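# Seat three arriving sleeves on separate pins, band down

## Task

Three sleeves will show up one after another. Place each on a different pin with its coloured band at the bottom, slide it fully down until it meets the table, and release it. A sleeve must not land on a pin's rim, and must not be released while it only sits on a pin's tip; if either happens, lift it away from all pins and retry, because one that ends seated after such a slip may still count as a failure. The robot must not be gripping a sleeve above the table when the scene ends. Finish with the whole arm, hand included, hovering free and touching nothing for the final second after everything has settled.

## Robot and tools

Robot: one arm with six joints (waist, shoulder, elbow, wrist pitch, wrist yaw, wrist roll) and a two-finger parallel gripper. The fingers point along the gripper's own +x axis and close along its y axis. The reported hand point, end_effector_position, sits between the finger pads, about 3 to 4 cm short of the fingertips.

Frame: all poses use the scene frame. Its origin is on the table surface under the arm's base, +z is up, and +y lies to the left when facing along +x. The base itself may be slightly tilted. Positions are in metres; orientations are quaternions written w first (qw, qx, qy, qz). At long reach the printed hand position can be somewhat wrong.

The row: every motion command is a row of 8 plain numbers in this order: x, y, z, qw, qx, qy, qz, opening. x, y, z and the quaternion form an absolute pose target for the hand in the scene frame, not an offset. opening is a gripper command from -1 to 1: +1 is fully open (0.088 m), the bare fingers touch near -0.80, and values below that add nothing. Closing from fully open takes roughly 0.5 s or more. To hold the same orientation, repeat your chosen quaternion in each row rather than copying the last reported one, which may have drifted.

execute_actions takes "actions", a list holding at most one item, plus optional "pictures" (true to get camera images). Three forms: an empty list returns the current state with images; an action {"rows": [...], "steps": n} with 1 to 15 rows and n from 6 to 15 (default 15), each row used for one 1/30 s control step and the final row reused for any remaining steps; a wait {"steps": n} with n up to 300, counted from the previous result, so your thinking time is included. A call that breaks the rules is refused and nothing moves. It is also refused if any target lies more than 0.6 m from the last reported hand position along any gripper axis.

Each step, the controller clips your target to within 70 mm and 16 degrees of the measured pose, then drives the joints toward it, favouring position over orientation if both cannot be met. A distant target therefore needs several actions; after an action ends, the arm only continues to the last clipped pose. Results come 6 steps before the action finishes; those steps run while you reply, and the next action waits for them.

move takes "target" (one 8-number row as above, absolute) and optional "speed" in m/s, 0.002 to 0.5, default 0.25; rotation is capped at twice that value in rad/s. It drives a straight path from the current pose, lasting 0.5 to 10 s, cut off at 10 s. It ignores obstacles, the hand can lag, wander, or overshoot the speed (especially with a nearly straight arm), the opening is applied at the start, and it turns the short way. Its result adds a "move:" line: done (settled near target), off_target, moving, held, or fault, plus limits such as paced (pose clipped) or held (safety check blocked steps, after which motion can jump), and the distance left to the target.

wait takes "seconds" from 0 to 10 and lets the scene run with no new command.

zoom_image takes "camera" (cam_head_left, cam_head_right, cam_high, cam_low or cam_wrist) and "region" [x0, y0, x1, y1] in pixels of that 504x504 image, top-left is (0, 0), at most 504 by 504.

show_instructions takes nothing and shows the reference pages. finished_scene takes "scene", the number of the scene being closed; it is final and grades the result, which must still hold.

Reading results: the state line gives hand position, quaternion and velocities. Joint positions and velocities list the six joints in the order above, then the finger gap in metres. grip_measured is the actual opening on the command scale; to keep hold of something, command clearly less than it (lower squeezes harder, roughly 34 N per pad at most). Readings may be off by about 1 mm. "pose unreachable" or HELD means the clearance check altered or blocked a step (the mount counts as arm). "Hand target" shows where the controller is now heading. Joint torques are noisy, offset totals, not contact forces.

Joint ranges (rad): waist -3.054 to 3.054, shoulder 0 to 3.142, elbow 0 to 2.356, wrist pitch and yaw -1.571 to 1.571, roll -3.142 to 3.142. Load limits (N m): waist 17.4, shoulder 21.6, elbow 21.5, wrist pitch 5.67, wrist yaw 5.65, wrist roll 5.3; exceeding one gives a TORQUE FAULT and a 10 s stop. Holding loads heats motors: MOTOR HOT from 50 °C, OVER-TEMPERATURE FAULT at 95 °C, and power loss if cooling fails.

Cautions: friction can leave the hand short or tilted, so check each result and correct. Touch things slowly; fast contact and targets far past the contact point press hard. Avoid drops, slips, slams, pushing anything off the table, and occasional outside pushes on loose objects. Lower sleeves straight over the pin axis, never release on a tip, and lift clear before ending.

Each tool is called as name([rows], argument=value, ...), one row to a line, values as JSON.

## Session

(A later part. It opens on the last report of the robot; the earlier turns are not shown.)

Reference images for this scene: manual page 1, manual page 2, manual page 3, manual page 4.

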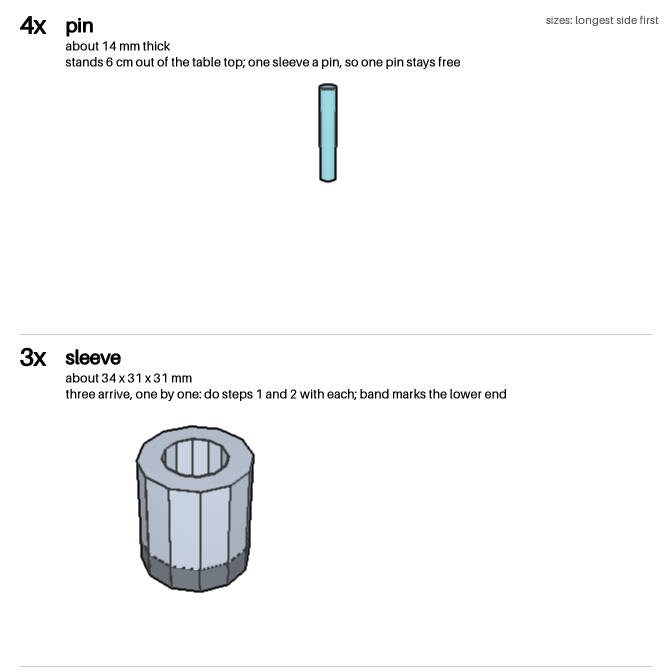

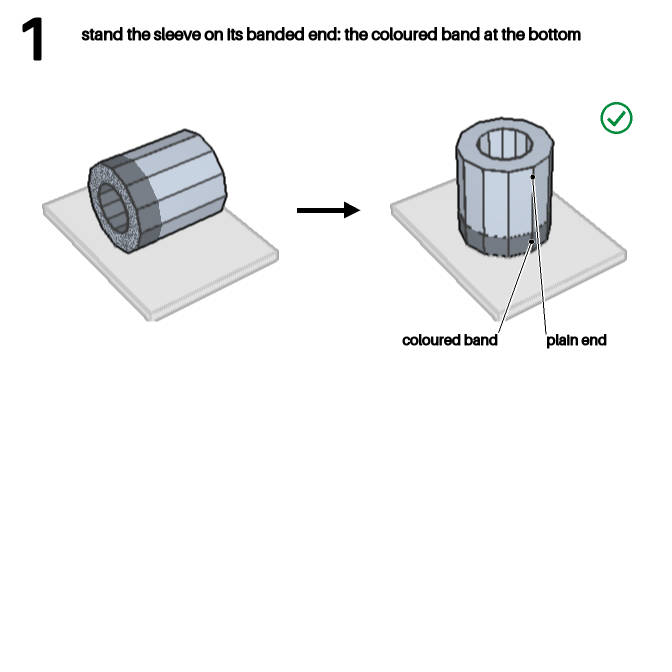

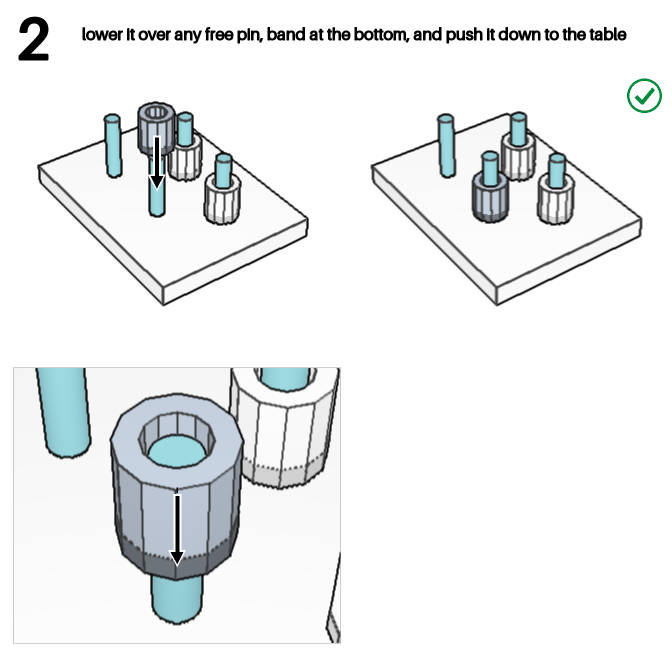

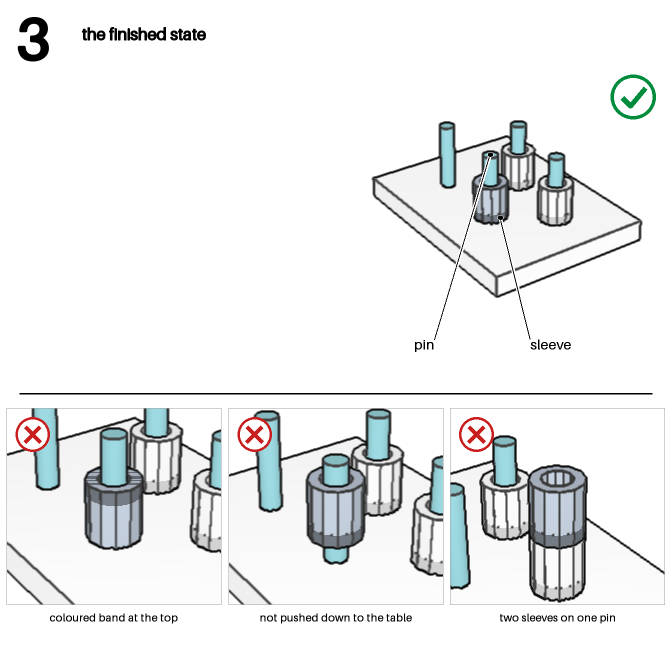

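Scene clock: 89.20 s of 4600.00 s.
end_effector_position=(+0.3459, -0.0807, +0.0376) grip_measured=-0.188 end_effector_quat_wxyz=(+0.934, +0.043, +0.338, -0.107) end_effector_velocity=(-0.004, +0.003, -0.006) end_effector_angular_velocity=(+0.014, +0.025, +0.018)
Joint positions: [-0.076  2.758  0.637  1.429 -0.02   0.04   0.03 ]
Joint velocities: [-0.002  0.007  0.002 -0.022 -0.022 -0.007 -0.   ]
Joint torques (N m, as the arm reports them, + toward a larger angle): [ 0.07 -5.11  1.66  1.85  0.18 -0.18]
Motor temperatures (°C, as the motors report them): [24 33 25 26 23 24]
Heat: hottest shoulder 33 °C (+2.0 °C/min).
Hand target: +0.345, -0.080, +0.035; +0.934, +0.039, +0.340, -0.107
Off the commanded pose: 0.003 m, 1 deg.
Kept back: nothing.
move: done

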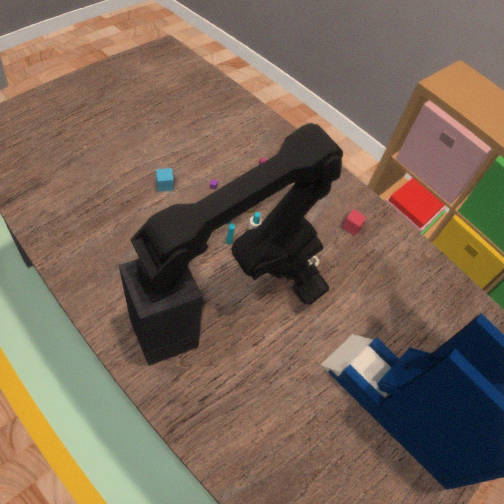

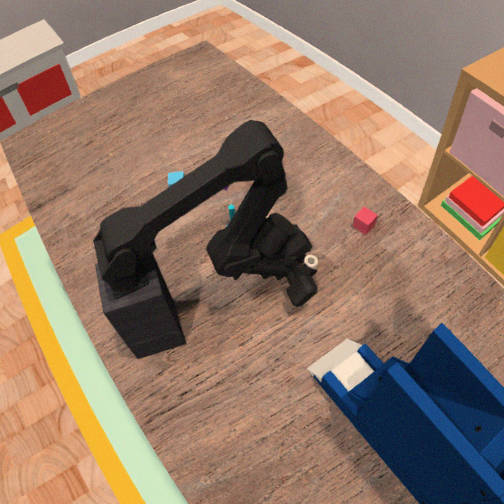

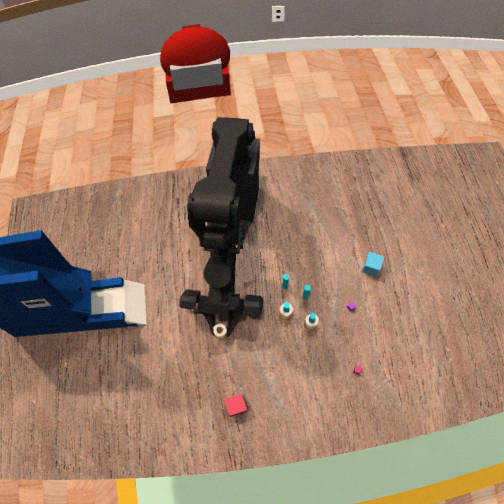

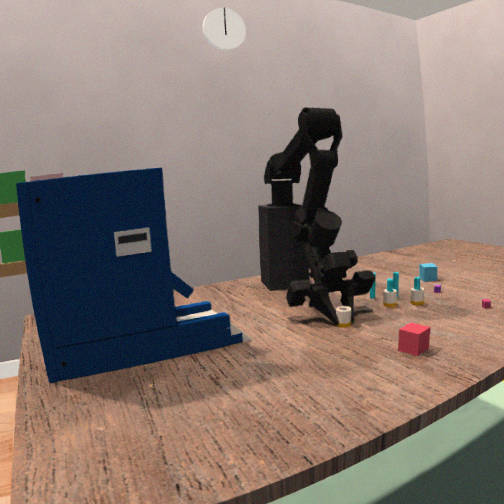

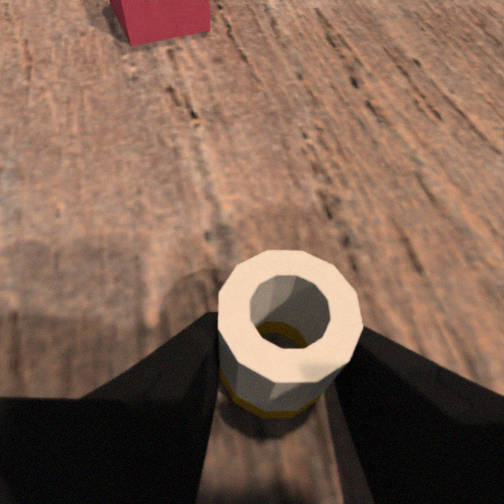

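move(target=[0.345,-0.08,0.035,0.9337,0.0387,0.3398,-0.1064,0.4])

move(target=[0.367,-0.0862,0.0525,0.7026,0.08,0.7026,-0.08,0.4], speed=0.35)

Scene clock: 90.17 s of 4600.00 s.
end_effector_position=(+0.3457, -0.0806, +0.0371) grip_measured=+0.398 end_effector_quat_wxyz=(+0.934, +0.043, +0.338, -0.107) end_effector_velocity=(-0.002, +0.001, -0.001) end_effector_angular_velocity=(+0.014, +0.015, -0.002)
Joint positions: [-0.076  2.761  0.637  1.43  -0.02   0.04   0.059]
Joint velocities: [-0.002 -0.007 -0.002 -0.022 -0.007  0.007  0.001]
Joint torques (N m, as the arm reports them, + toward a larger angle): [ 0.06 -5.28  1.56  1.93  0.18 -0.18]
Motor temperatures (°C, as the motors report them): [24 33 25 26 23 24]
Heat: hottest shoulder 33 °C (+2.0 °C/min).
Hand target: +0.345, -0.080, +0.035; +0.934, +0.039, +0.340, -0.106
Off the commanded pose: 0.002 m, 1 deg.
Kept back: nothing.
move: done

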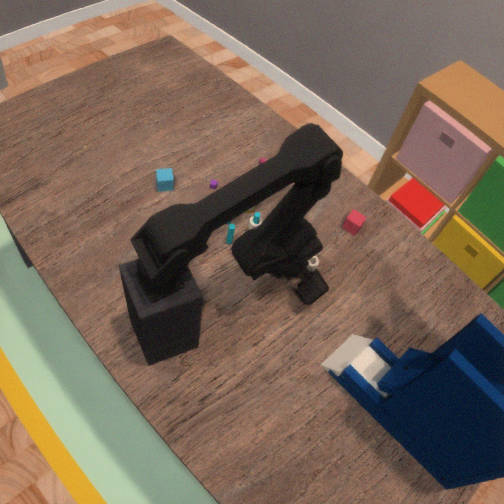

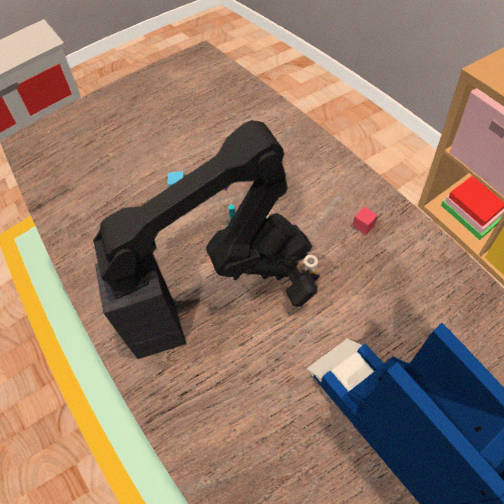

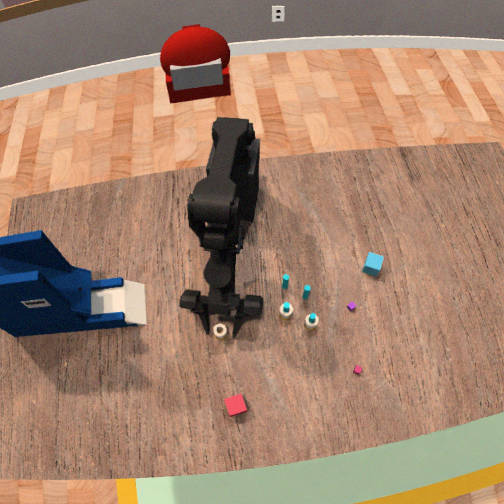

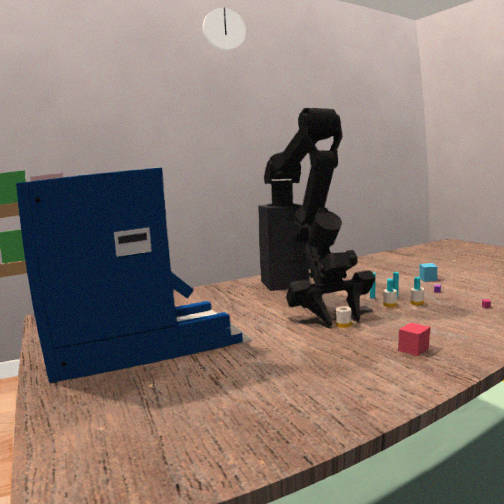

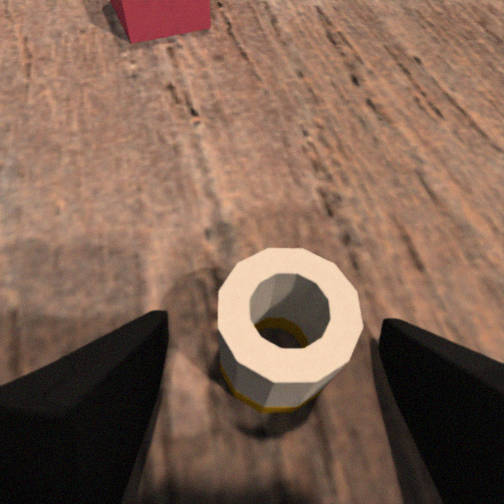

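Scene clock: 92.03 s of 4600.00 s.
end_effector_position=(+0.3665, -0.0851, +0.0547) grip_measured=+0.400 end_effector_quat_wxyz=(+0.704, +0.077, +0.701, -0.081) end_effector_velocity=(+0.001, +0.000, +0.005) end_effector_angular_velocity=(+0.010, +0.010, +0.019)
Joint positions: [-0.081  2.488  1.292 -0.367 -0.029 -0.001  0.059]
Joint velocities: [-0.002 -0.007  0.017 -0.037 -0.007 -0.022 -0.   ]
Joint torques (N m, as the arm reports them, + toward a larger angle): [-0.66 -7.28  5.32  0.03 -0.13 -0.2 ]
Motor temperatures (°C, as the motors report them): [24 33 25 26 23 24]
Heat: hottest shoulder 33 °C (+2.0 °C/min).
Hand target: +0.367, -0.086, +0.053; +0.703, +0.078, +0.703, -0.078
Off the commanded pose: 0.003 m, 0 deg.
Kept back: nothing.
move: done

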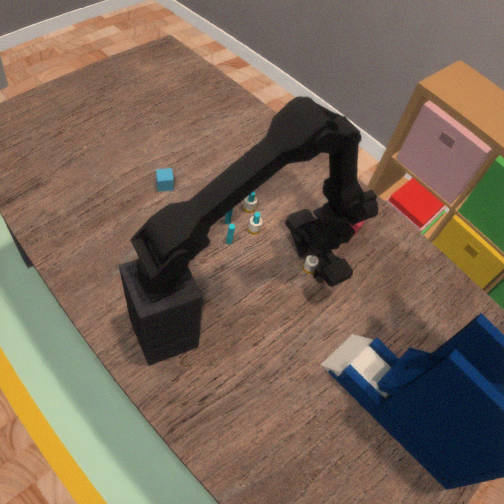

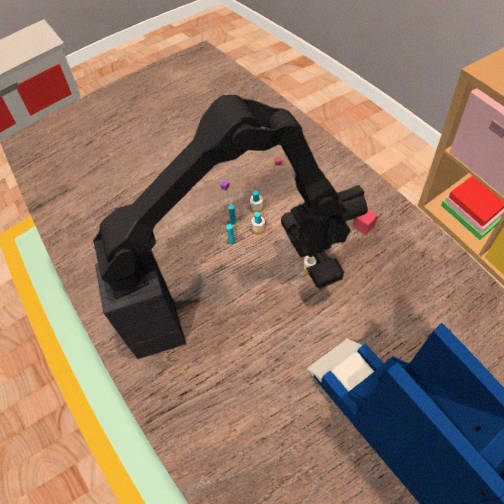

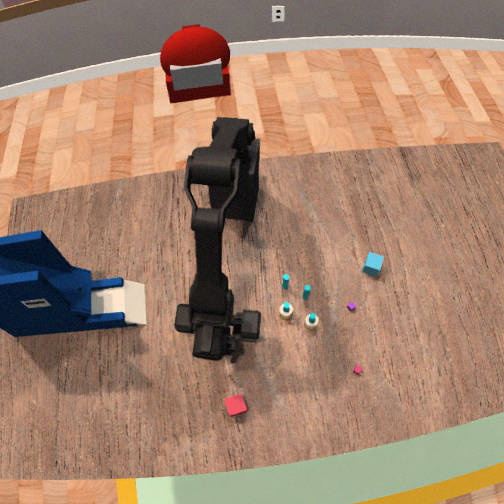

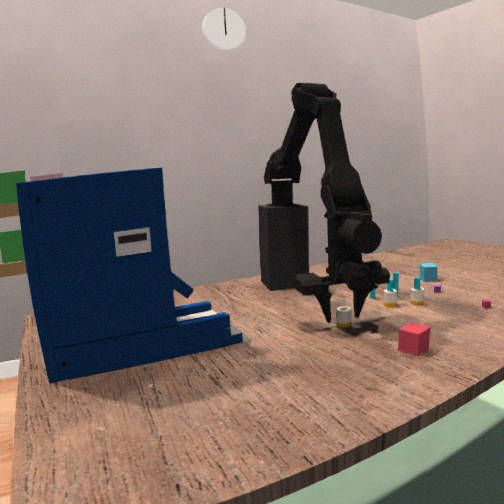

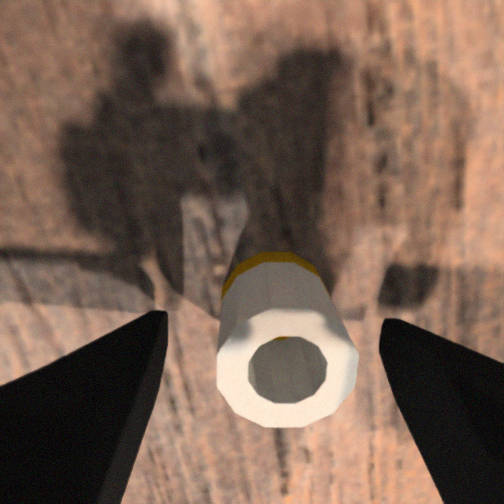

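move(target=[0.367,-0.0862,0.0525,0.7026,0.08,0.7026,-0.08,-0.45])

move(target=[0.34,-0.05,0.15,0.7071,0,0.7071,0,-0.45])

move(target=[0.258,0.082,0.14,0.7071,0,0.7071,0,-0.45])

move(target=[0.2655,0.089,0.117,0.7071,0,0.7071,0,-0.45], speed=0.05)

zoom_image(camera="cam_low", region=[352,250,392,290])

zoom_image(camera="cam_wrist", region=[210,210,350,350])

Scene clock: 92.97 s of 4600.00 s.
end_effector_position=(+0.3667, -0.0851, +0.0548) grip_measured=-0.189 end_effector_quat_wxyz=(+0.704, +0.077, +0.702, -0.081) end_effector_velocity=(-0.004, -0.003, -0.001) end_effector_angular_velocity=(-0.005, +0.013, +0.014)
Joint positions: [-0.081  2.489  1.294 -0.371 -0.029 -0.001  0.03 ]
Joint velocities: [-0.007  0.002 -0.002 -0.007  0.007 -0.022 -0.   ]
Joint torques (N m, as the arm reports them, + toward a larger angle): [-0.66 -7.3   5.34  0.05 -0.15 -0.06]
Motor temperatures (°C, as the motors report them): [24 33 25 26 23 24]
Heat: hottest shoulder 33 °C (+2.0 °C/min).
Hand target: +0.367, -0.086, +0.053; +0.703, +0.080, +0.702, -0.080
Off the commanded pose: 0.003 m, 0 deg.
Kept back: nothing.
move: done

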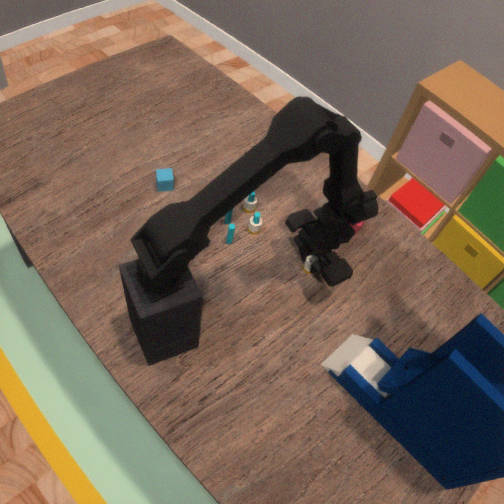

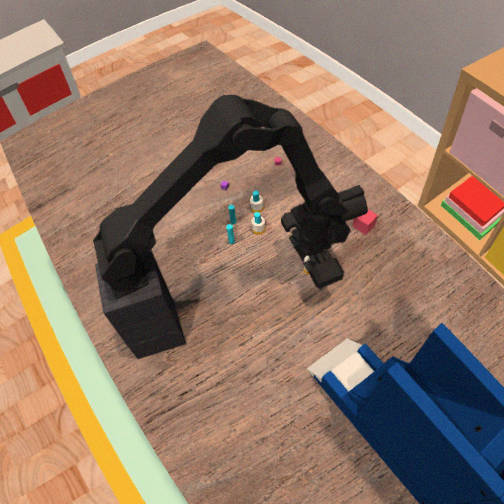

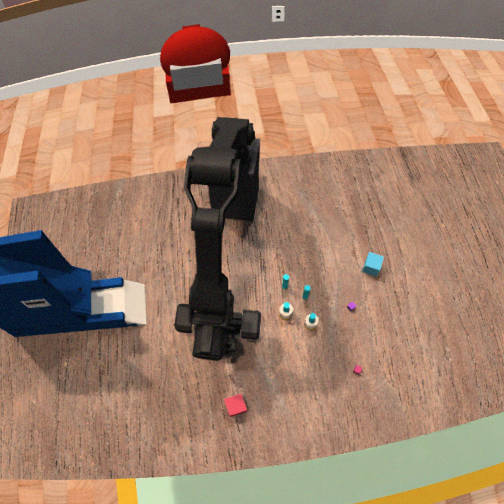

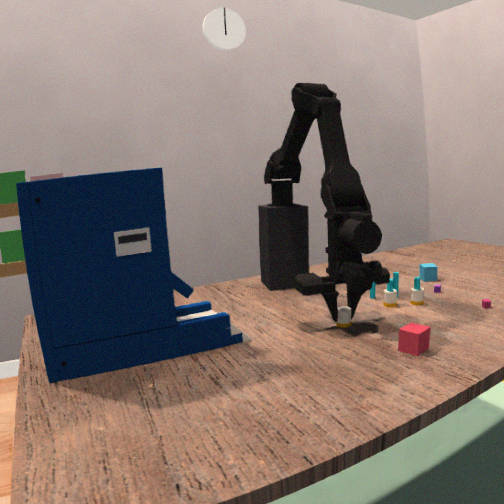

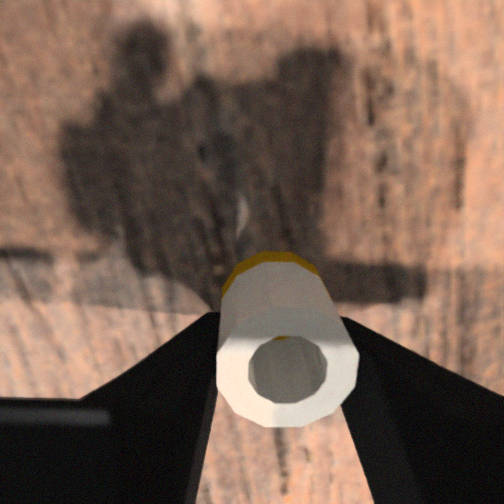

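Scene clock: 94.03 s of 4600.00 s.
end_effector_position=(+0.3396, -0.0523, +0.1458) grip_measured=-0.190 end_effector_quat_wxyz=(+0.705, +0.002, +0.709, -0.005) end_effector_velocity=(+0.002, +0.002, +0.007) end_effector_angular_velocity=(+0.005, -0.013, +0.025)
Joint positions: [-0.015  2.144  1.134 -0.563 -0.029 -0.148  0.03 ]
Joint velocities: [ 0.002 -0.022 -0.002 -0.007 -0.007 -0.022  0.   ]
Joint torques (N m, as the arm reports them, + toward a larger angle): [ 0.04 -8.7   4.43  0.02 -0.16 -0.18]
Motor temperatures (°C, as the motors report them): [24 34 25 26 23 24]
Heat: hottest shoulder 34 °C (+2.0 °C/min).
Hand target: +0.339, -0.050, +0.150; +0.707, +0.000, +0.707, +0.000
Off the commanded pose: 0.005 m, 1 deg.
Kept back: nothing.
move: done

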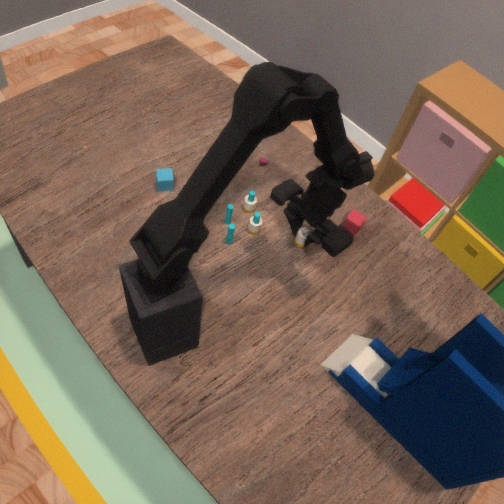

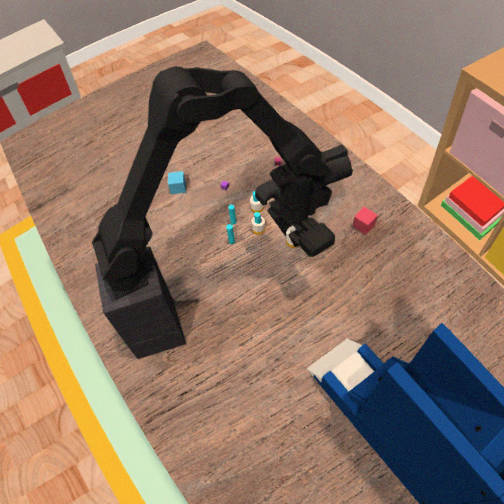

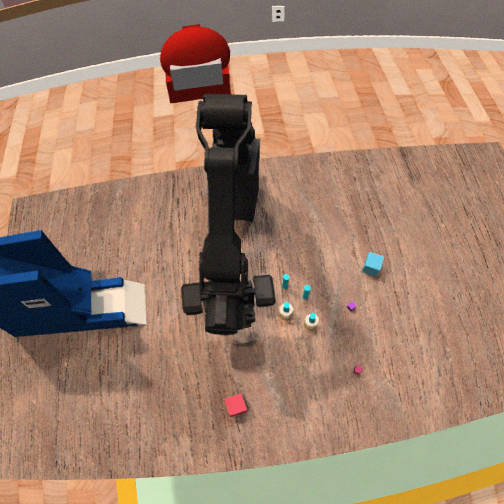

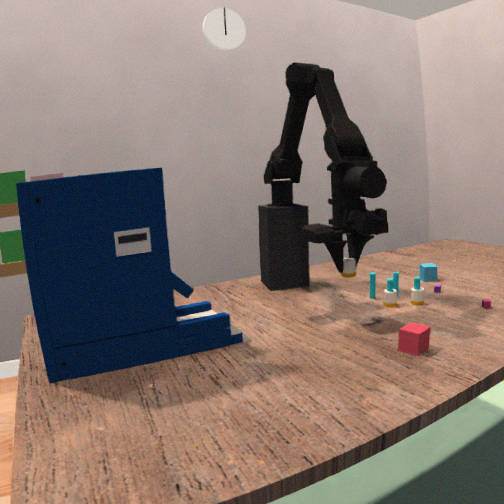

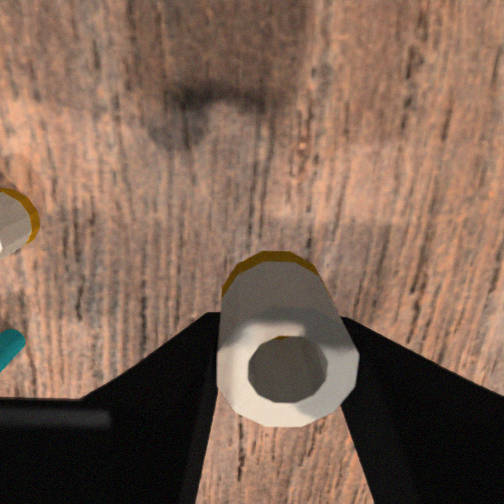

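Scene clock: 95.23 s of 4600.00 s.
end_effector_position=(+0.2580, +0.0812, +0.1375) grip_measured=-0.190 end_effector_quat_wxyz=(+0.705, +0.000, +0.709, +0.003) end_effector_velocity=(-0.002, +0.006, -0.001) end_effector_angular_velocity=(+0.025, -0.005, -0.010)
Joint positions: [ 0.438  1.956  0.78  -0.382 -0.035  0.29   0.03 ]
Joint velocities: [ 0.012 -0.002 -0.012  0.022 -0.022  0.022 -0.   ]
Joint torques (N m, as the arm reports them, + toward a larger angle): [ 0.1  -6.81  3.86  0.4   0.12  0.17]
Motor temperatures (°C, as the motors report them): [24 34 25 26 23 24]
Heat: hottest shoulder 34 °C (+2.0 °C/min).
Hand target: +0.258, +0.082, +0.140; +0.708, +0.001, +0.706, +0.001
Off the commanded pose: 0.003 m, 0 deg.
Kept back: nothing.
move: done

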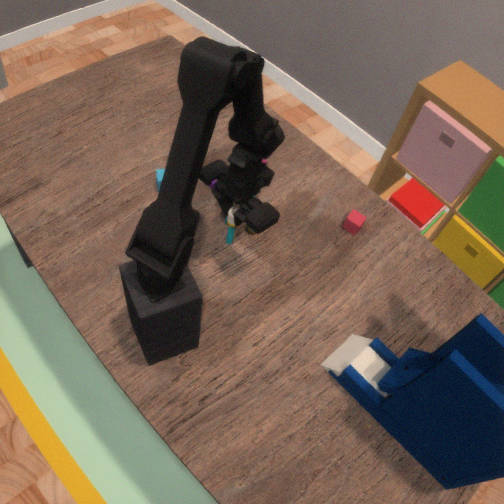

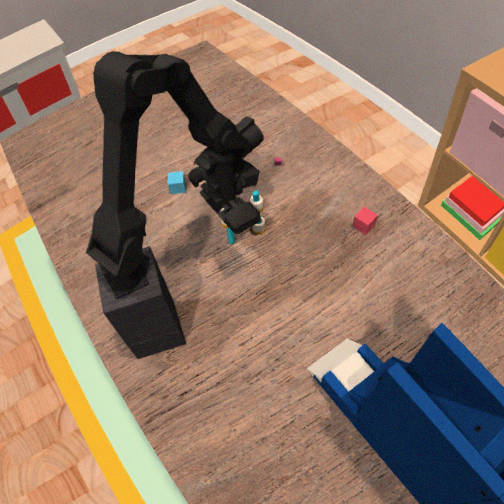

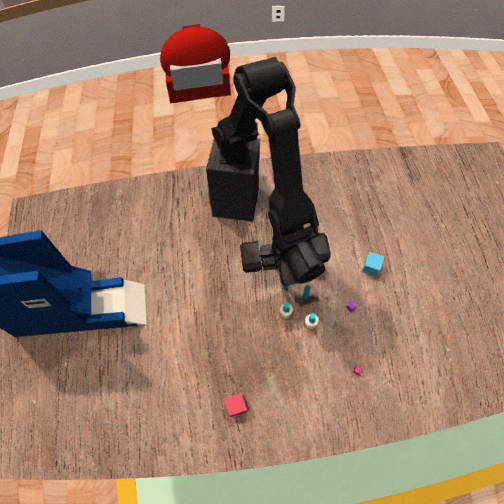

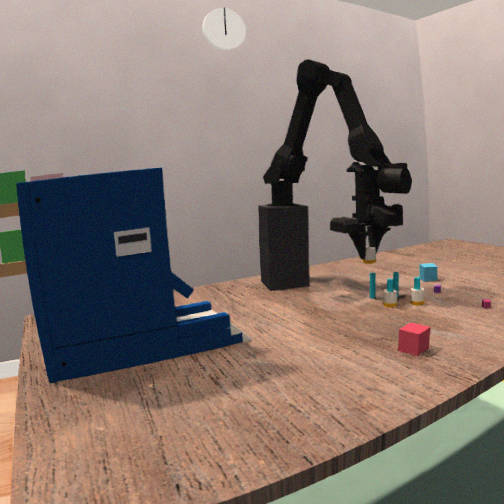

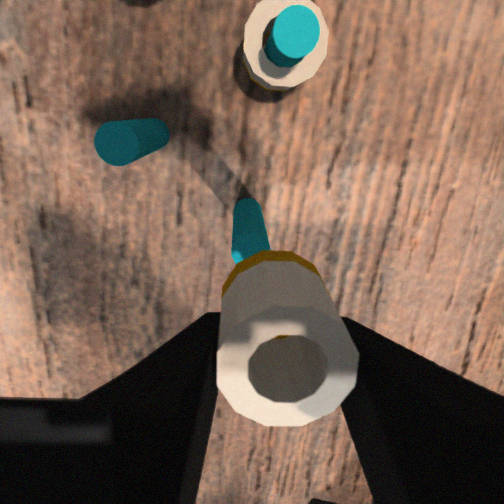

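Scene clock: 96.07 s of 4600.00 s.
end_effector_position=(+0.2631, +0.0881, +0.1182) grip_measured=-0.190 end_effector_quat_wxyz=(+0.706, +0.001, +0.709, +0.003) end_effector_velocity=(-0.002, +0.001, -0.000) end_effector_angular_velocity=(+0.005, +0.009, +0.010)
Joint positions: [ 0.458  2.042  0.799 -0.312 -0.034  0.311  0.03 ]
Joint velocities: [ 0.002  0.002  0.002 -0.007 -0.007 -0.007  0.   ]
Joint torques (N m, as the arm reports them, + toward a larger angle): [ 0.08 -5.17  4.98  0.39  0.17  0.16]
Motor temperatures (°C, as the motors report them): [24 34 25 26 23 24]
Heat: hottest shoulder 34 °C (+2.0 °C/min).
Hand target: +0.266, +0.089, +0.117; +0.707, +0.000, +0.707, +0.000
Off the commanded pose: 0.003 m, 0 deg.
Kept back: nothing.
move: done

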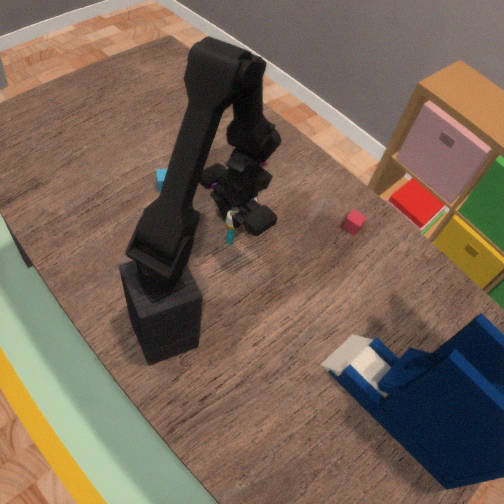

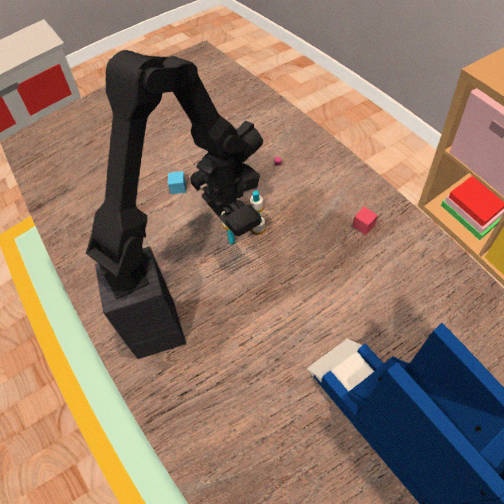

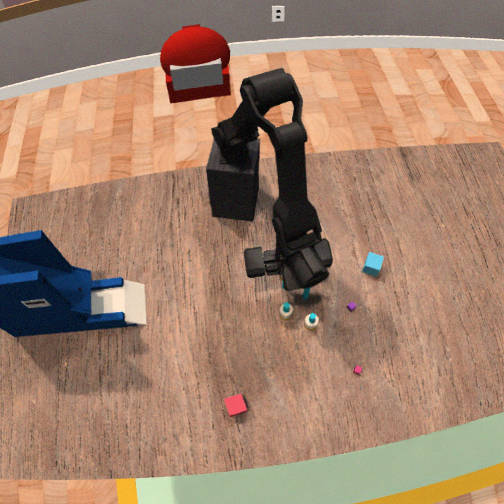

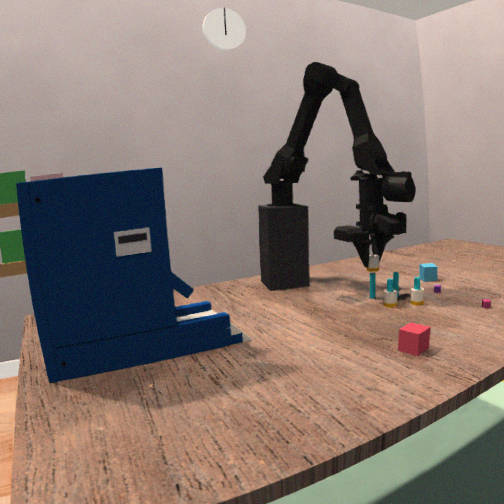

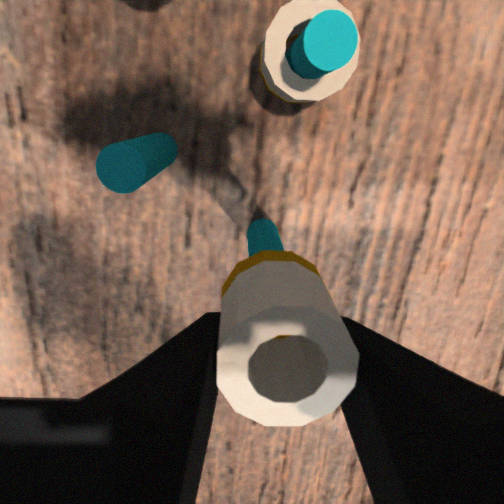

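Region (352, 250, 392, 290) of cam_low's 504x504 image, scaled by 12.600, with more detail than that image has.

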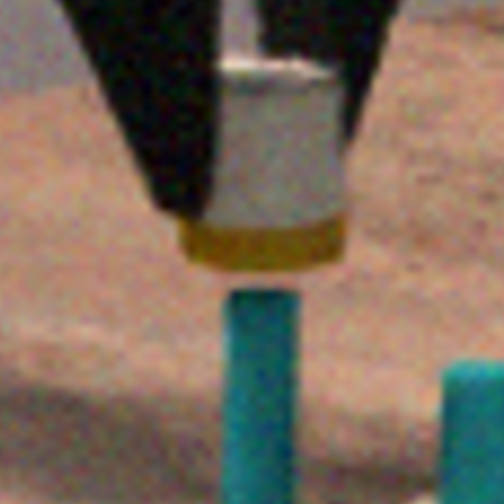

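Region (210, 210, 350, 350) of cam_wrist's 504x504 image, scaled by 3.600, with more detail than that image has.

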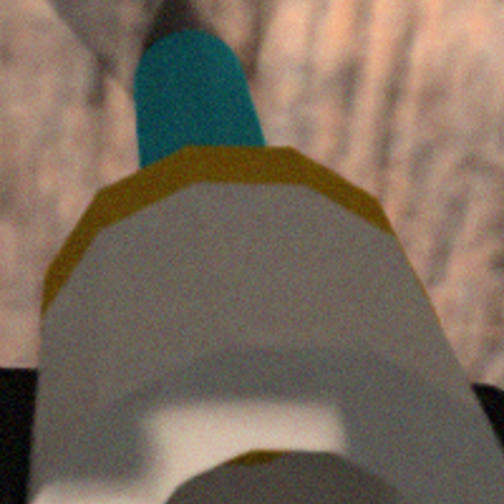

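Aligned; descend with x slightly reduced to counter drift.

execute_actions([
  {"rows":[[0.265,0.089,0.1161,0.7071,0,0.7071,0,-0.45],[0.265,0.089,0.1152,0.7071,0,0.7071,0,-0.45],[0.265,0.089,0.1143,0.7071,0,0.7071,0,-0.45],[0.265,0.089,0.1134,0.7071,0,0.7071,0,-0.45],[0.265,0.089,0.1125,0.7071,0,0.7071,0,-0.45],[0.265,0.089,0.1116,0.7071,0,0.7071,0,-0.45],[0.265,0.089,0.1107,0.7071,0,0.7071,0,-0.45],[0.265,0.089,0.1098,0.7071,0,0.7071,0,-0.45],[0.265,0.089,0.1089,0.7071,0,0.7071,0,-0.45],[0.265,0.089,0.108,0.7071,0,0.7071,0,-0.45],[0.265,0.089,0.1071,0.7071,0,0.7071,0,-0.45],[0.265,0.089,0.1062,0.7071,0,0.7071,0,-0.45],[0.265,0.089,0.1053,0.7071,0,0.7071,0,-0.45],[0.265,0.089,0.1044,0.7071,0,0.7071,0,-0.45],[0.265,0.089,0.1035,0.7071,0,0.7071,0,-0.45]],"steps":15},
])

execute_actions([
  {"steps":16},
])

Scene clock: 96.73 s of 4600.00 s.
end_effector_position=(+0.2642, +0.0886, +0.1133) grip_measured=-0.190 end_effector_quat_wxyz=(+0.707, +0.001, +0.707, +0.003) end_effector_velocity=(-0.003, +0.001, -0.025) end_effector_angular_velocity=(+0.016, +0.023, +0.019)
Joint positions: [ 0.459  2.061  0.8   -0.288 -0.034  0.312  0.03 ]
Joint velocities: [-0.002  0.095 -0.002  0.081 -0.022 -0.022 -0.   ]
Joint torques (N m, as the arm reports them, + toward a larger angle): [ 0.06 -5.24  4.55  0.42  0.17  0.18]
Motor temperatures (°C, as the motors report them): [24 34 25 26 23 24]
Heat: hottest shoulder 34 °C (+2.0 °C/min).
Steps of this call (steps 1 to 11: nothing new was sent; steps 12 to 20: the first 9 steps of this action). Readings (end_effector_position):
12: (+0.2633, +0.0881, +0.1179)
13: (+0.2635, +0.0881, +0.1178)
15: (+0.2640, +0.0884, +0.1170)
19: (+0.2642, +0.0885, +0.1141)
20: the state above

Scene clock: 97.27 s of 4600.00 s.
end_effector_position=(+0.2645, +0.0886, +0.1088) grip_measured=-0.190 end_effector_quat_wxyz=(+0.707, +0.001, +0.707, +0.002) end_effector_velocity=(+0.004, -0.001, +0.001) end_effector_angular_velocity=(-0.003, -0.014, +0.005)
Joint positions: [ 0.46   2.079  0.8   -0.271 -0.034  0.314  0.03 ]
Joint velocities: [-0.002 -0.002  0.002  0.007  0.007 -0.007 -0.   ]
Joint torques (N m, as the arm reports them, + toward a larger angle): [ 0.12 -3.93  4.4   1.63  0.16  0.13]
Motor temperatures (°C, as the motors report them): [24 34 25 26 23 24]
Heat: hottest shoulder 34 °C (+2.0 °C/min).
Hand target: +0.265, +0.089, +0.104; +0.707, +0.000, +0.707, -0.000
Off the commanded pose: 0.005 m, 0 deg.
Kept back: nothing.
Steps of this call (steps 1 to 6: the last 6 steps of your previous action; steps 7 to 16: nothing new was sent). Readings (end_effector_position):
1: (+0.2642, +0.0886, +0.1124)
2: (+0.2643, +0.0886, +0.1116)
4: (+0.2645, +0.0886, +0.1100)
8: (+0.2643, +0.0885, +0.1089)
16: the state above

move(target=[0.257,0.082,0.135,0.7071,0,0.7071,0,-0.45], speed=0.08)

move(target=[0.2645,0.0885,0.113,0.7071,0,0.7071,0,-0.45], speed=0.05)

execute_actions([
  {"rows":[[0.2645,0.0885,0.1122,0.7071,0,0.7071,0,-0.45],[0.2645,0.0885,0.1114,0.7071,0,0.7071,0,-0.45],[0.2645,0.0885,0.1106,0.7071,0,0.7071,0,-0.45],[0.2645,0.0885,0.1098,0.7071,0,0.7071,0,-0.45],[0.2645,0.0885,0.109,0.7071,0,0.7071,0,-0.45],[0.2645,0.0885,0.1082,0.7071,0,0.7071,0,-0.45],[0.2645,0.0885,0.1074,0.7071,0,0.7071,0,-0.45],[0.2645,0.0885,0.1066,0.7071,0,0.7071,0,-0.45],[0.2645,0.0885,0.1058,0.7071,0,0.7071,0,-0.45],[0.2645,0.0885,0.105,0.7071,0,0.7071,0,-0.45],[0.2645,0.0885,0.1042,0.7071,0,0.7071,0,-0.45]],"steps":15},
])

execute_actions([
  {"steps":12},
])

Scene clock: 98.53 s of 4600.00 s.
end_effector_position=(+0.2572, +0.0838, +0.1323) grip_measured=-0.190 end_effector_quat_wxyz=(+0.705, +0.002, +0.709, +0.000) end_effector_velocity=(-0.004, -0.005, +0.002) end_effector_angular_velocity=(-0.012, +0.014, +0.014)
Joint positions: [ 0.449  1.974  0.777 -0.359 -0.034  0.308  0.03 ]
Joint velocities: [-0.007 -0.012 -0.007 -0.022  0.007 -0.022 -0.001]
Joint torques (N m, as the arm reports them, + toward a larger angle): [-0.54 -6.86  3.79  0.02  0.15 -0.18]
Motor temperatures (°C, as the motors report them): [24 34 25 26 23 24]
Heat: hottest shoulder 34 °C (+2.0 °C/min).
Hand target: +0.257, +0.082, +0.135; +0.707, +0.000, +0.707, -0.000
Off the commanded pose: 0.003 m, 0 deg.
Kept back: nothing.
move: done

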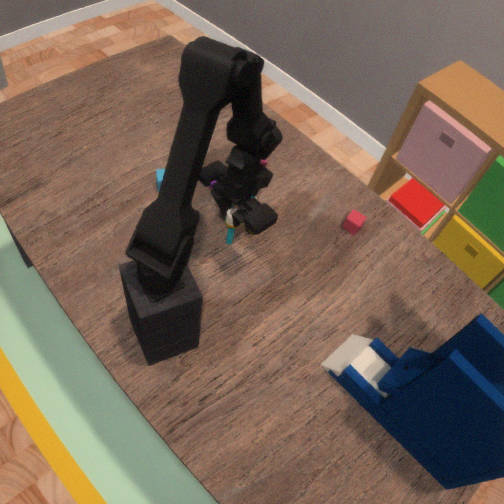

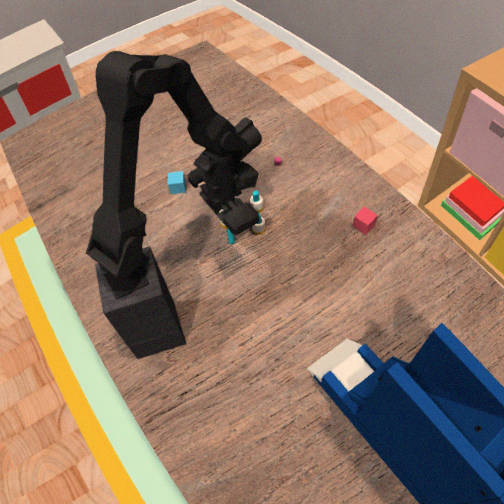

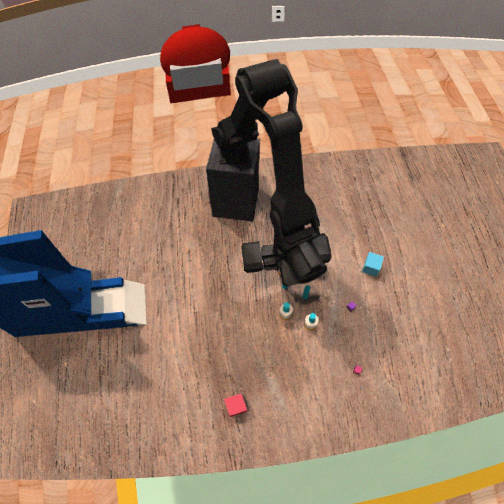

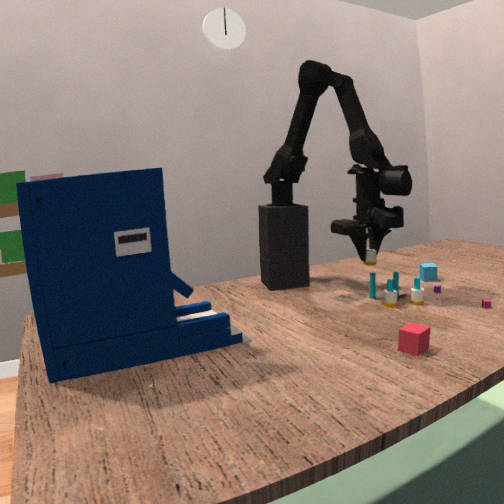

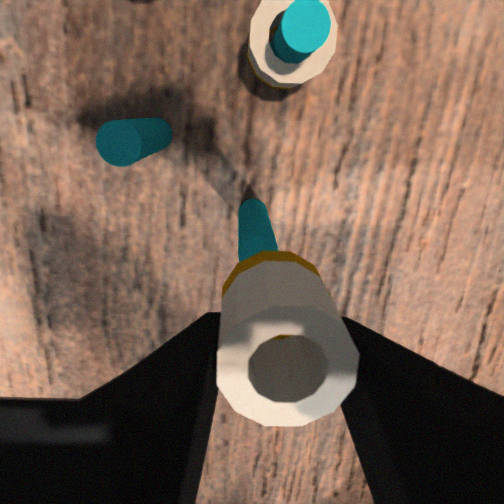

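Scene clock: 99.37 s of 4600.00 s.
end_effector_position=(+0.2621, +0.0875, +0.1142) grip_measured=-0.190 end_effector_quat_wxyz=(+0.706, +0.000, +0.709, +0.002) end_effector_velocity=(+0.000, +0.003, +0.000) end_effector_angular_velocity=(+0.020, +0.009, -0.010)
Joint positions: [ 0.458  2.054  0.793 -0.293 -0.034  0.311  0.03 ]
Joint velocities: [-0.002  0.002  0.007 -0.007 -0.022  0.007 -0.   ]
Joint torques (N m, as the arm reports them, + toward a larger angle): [ 0.06 -5.18  4.95  0.4   0.16  0.16]
Motor temperatures (°C, as the motors report them): [24 33 25 26 23 24]
Heat: hottest shoulder 33 °C (+1.0 °C/min).
Hand target: +0.264, +0.089, +0.113; +0.707, +0.000, +0.707, +0.000
Off the commanded pose: 0.003 m, 0 deg.
Kept back: nothing.
move: done

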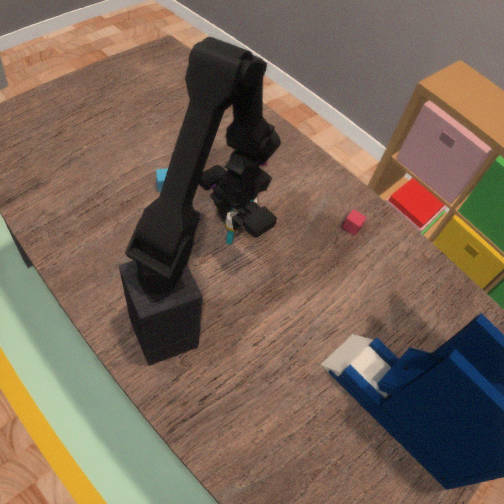

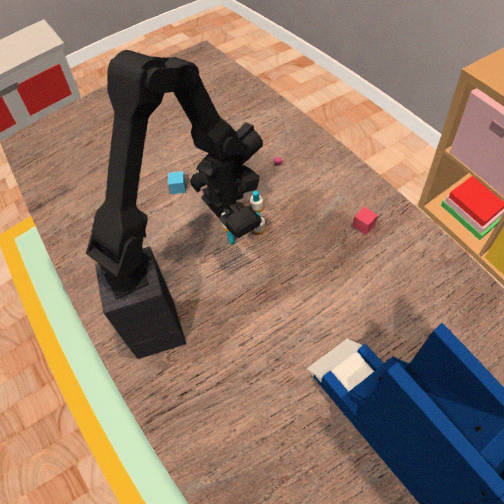

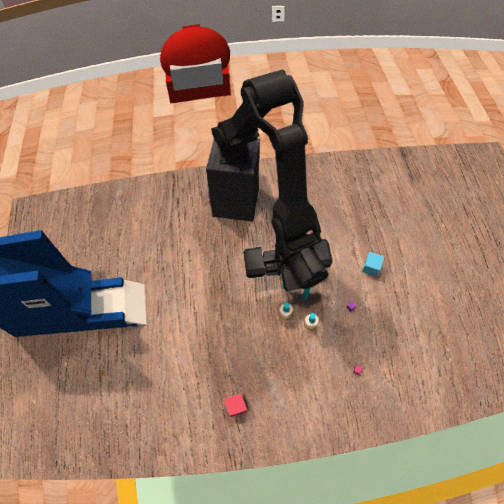

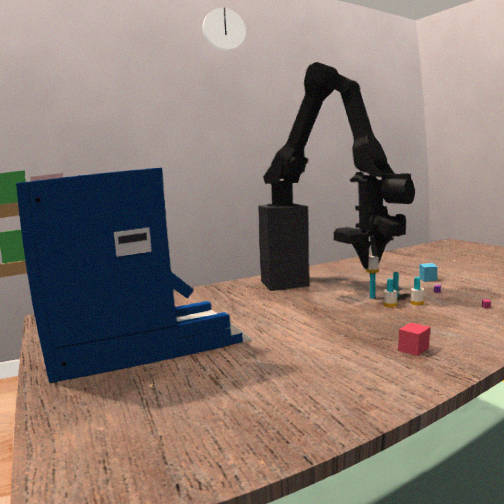

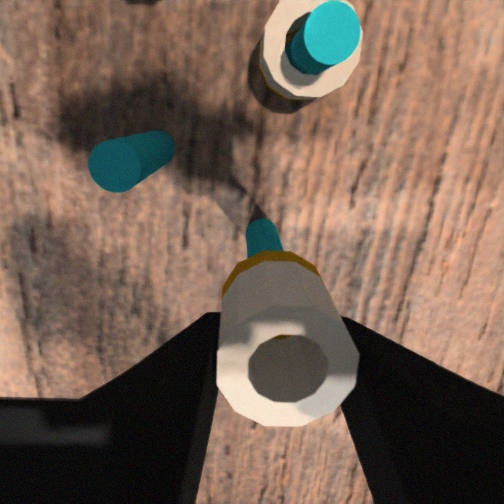

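Scene clock: 99.67 s of 4600.00 s.
end_effector_position=(+0.2626, +0.0877, +0.1095) grip_measured=-0.190 end_effector_quat_wxyz=(+0.706, +0.000, +0.708, +0.003) end_effector_velocity=(+0.002, -0.002, -0.022) end_effector_angular_velocity=(-0.005, -0.009, +0.020)
Joint positions: [ 0.459  2.073  0.794 -0.274 -0.034  0.312  0.03 ]
Joint velocities: [-0.002  0.085 -0.002  0.095  0.007 -0.022  0.   ]
Joint torques (N m, as the arm reports them, + toward a larger angle): [ 0.12 -5.2   4.78  0.41  0.15  0.15]
Motor temperatures (°C, as the motors report them): [24 33 25 26 23 24]
Heat: hottest shoulder 33 °C (+1.0 °C/min).
Steps of this call (steps 1 to 9: the first 9 steps of this action). Readings (end_effector_position):
1: (+0.2621, +0.0875, +0.1141)
2: (+0.2623, +0.0876, +0.1139)
4: (+0.2625, +0.0876, +0.1130)
8: (+0.2626, +0.0876, +0.1103)
9: the state above

Scene clock: 100.07 s of 4600.00 s.
end_effector_position=(+0.2627, +0.0877, +0.1055) grip_measured=-0.190 end_effector_quat_wxyz=(+0.706, +0.000, +0.708, +0.003) end_effector_velocity=(-0.003, -0.001, -0.001) end_effector_angular_velocity=(+0.003, +0.014, -0.010)
Joint positions: [ 0.459  2.089  0.794 -0.258 -0.034  0.312  0.03 ]
Joint velocities: [-0.002  0.002 -0.002 -0.007 -0.007  0.007 -0.   ]
Joint torques (N m, as the arm reports them, + toward a larger angle): [ 0.1  -5.22  4.69  0.41  0.16  0.17]
Motor temperatures (°C, as the motors report them): [24 33 25 26 23 24]
Heat: hottest shoulder 33 °C (+1.0 °C/min).
Hand target: +0.264, +0.088, +0.104; +0.707, -0.000, +0.707, +0.000
Off the commanded pose: 0.002 m, 0 deg.
Kept back: nothing.
Steps of this call (steps 1 to 6: the last 6 steps of your previous action; steps 7 to 12: nothing new was sent). Readings (end_effector_position):
1: (+0.2626, +0.0876, +0.1088)
2: (+0.2626, +0.0876, +0.1080)
4: (+0.2626, +0.0876, +0.1068)
8: (+0.2625, +0.0876, +0.1056)
12: the state above


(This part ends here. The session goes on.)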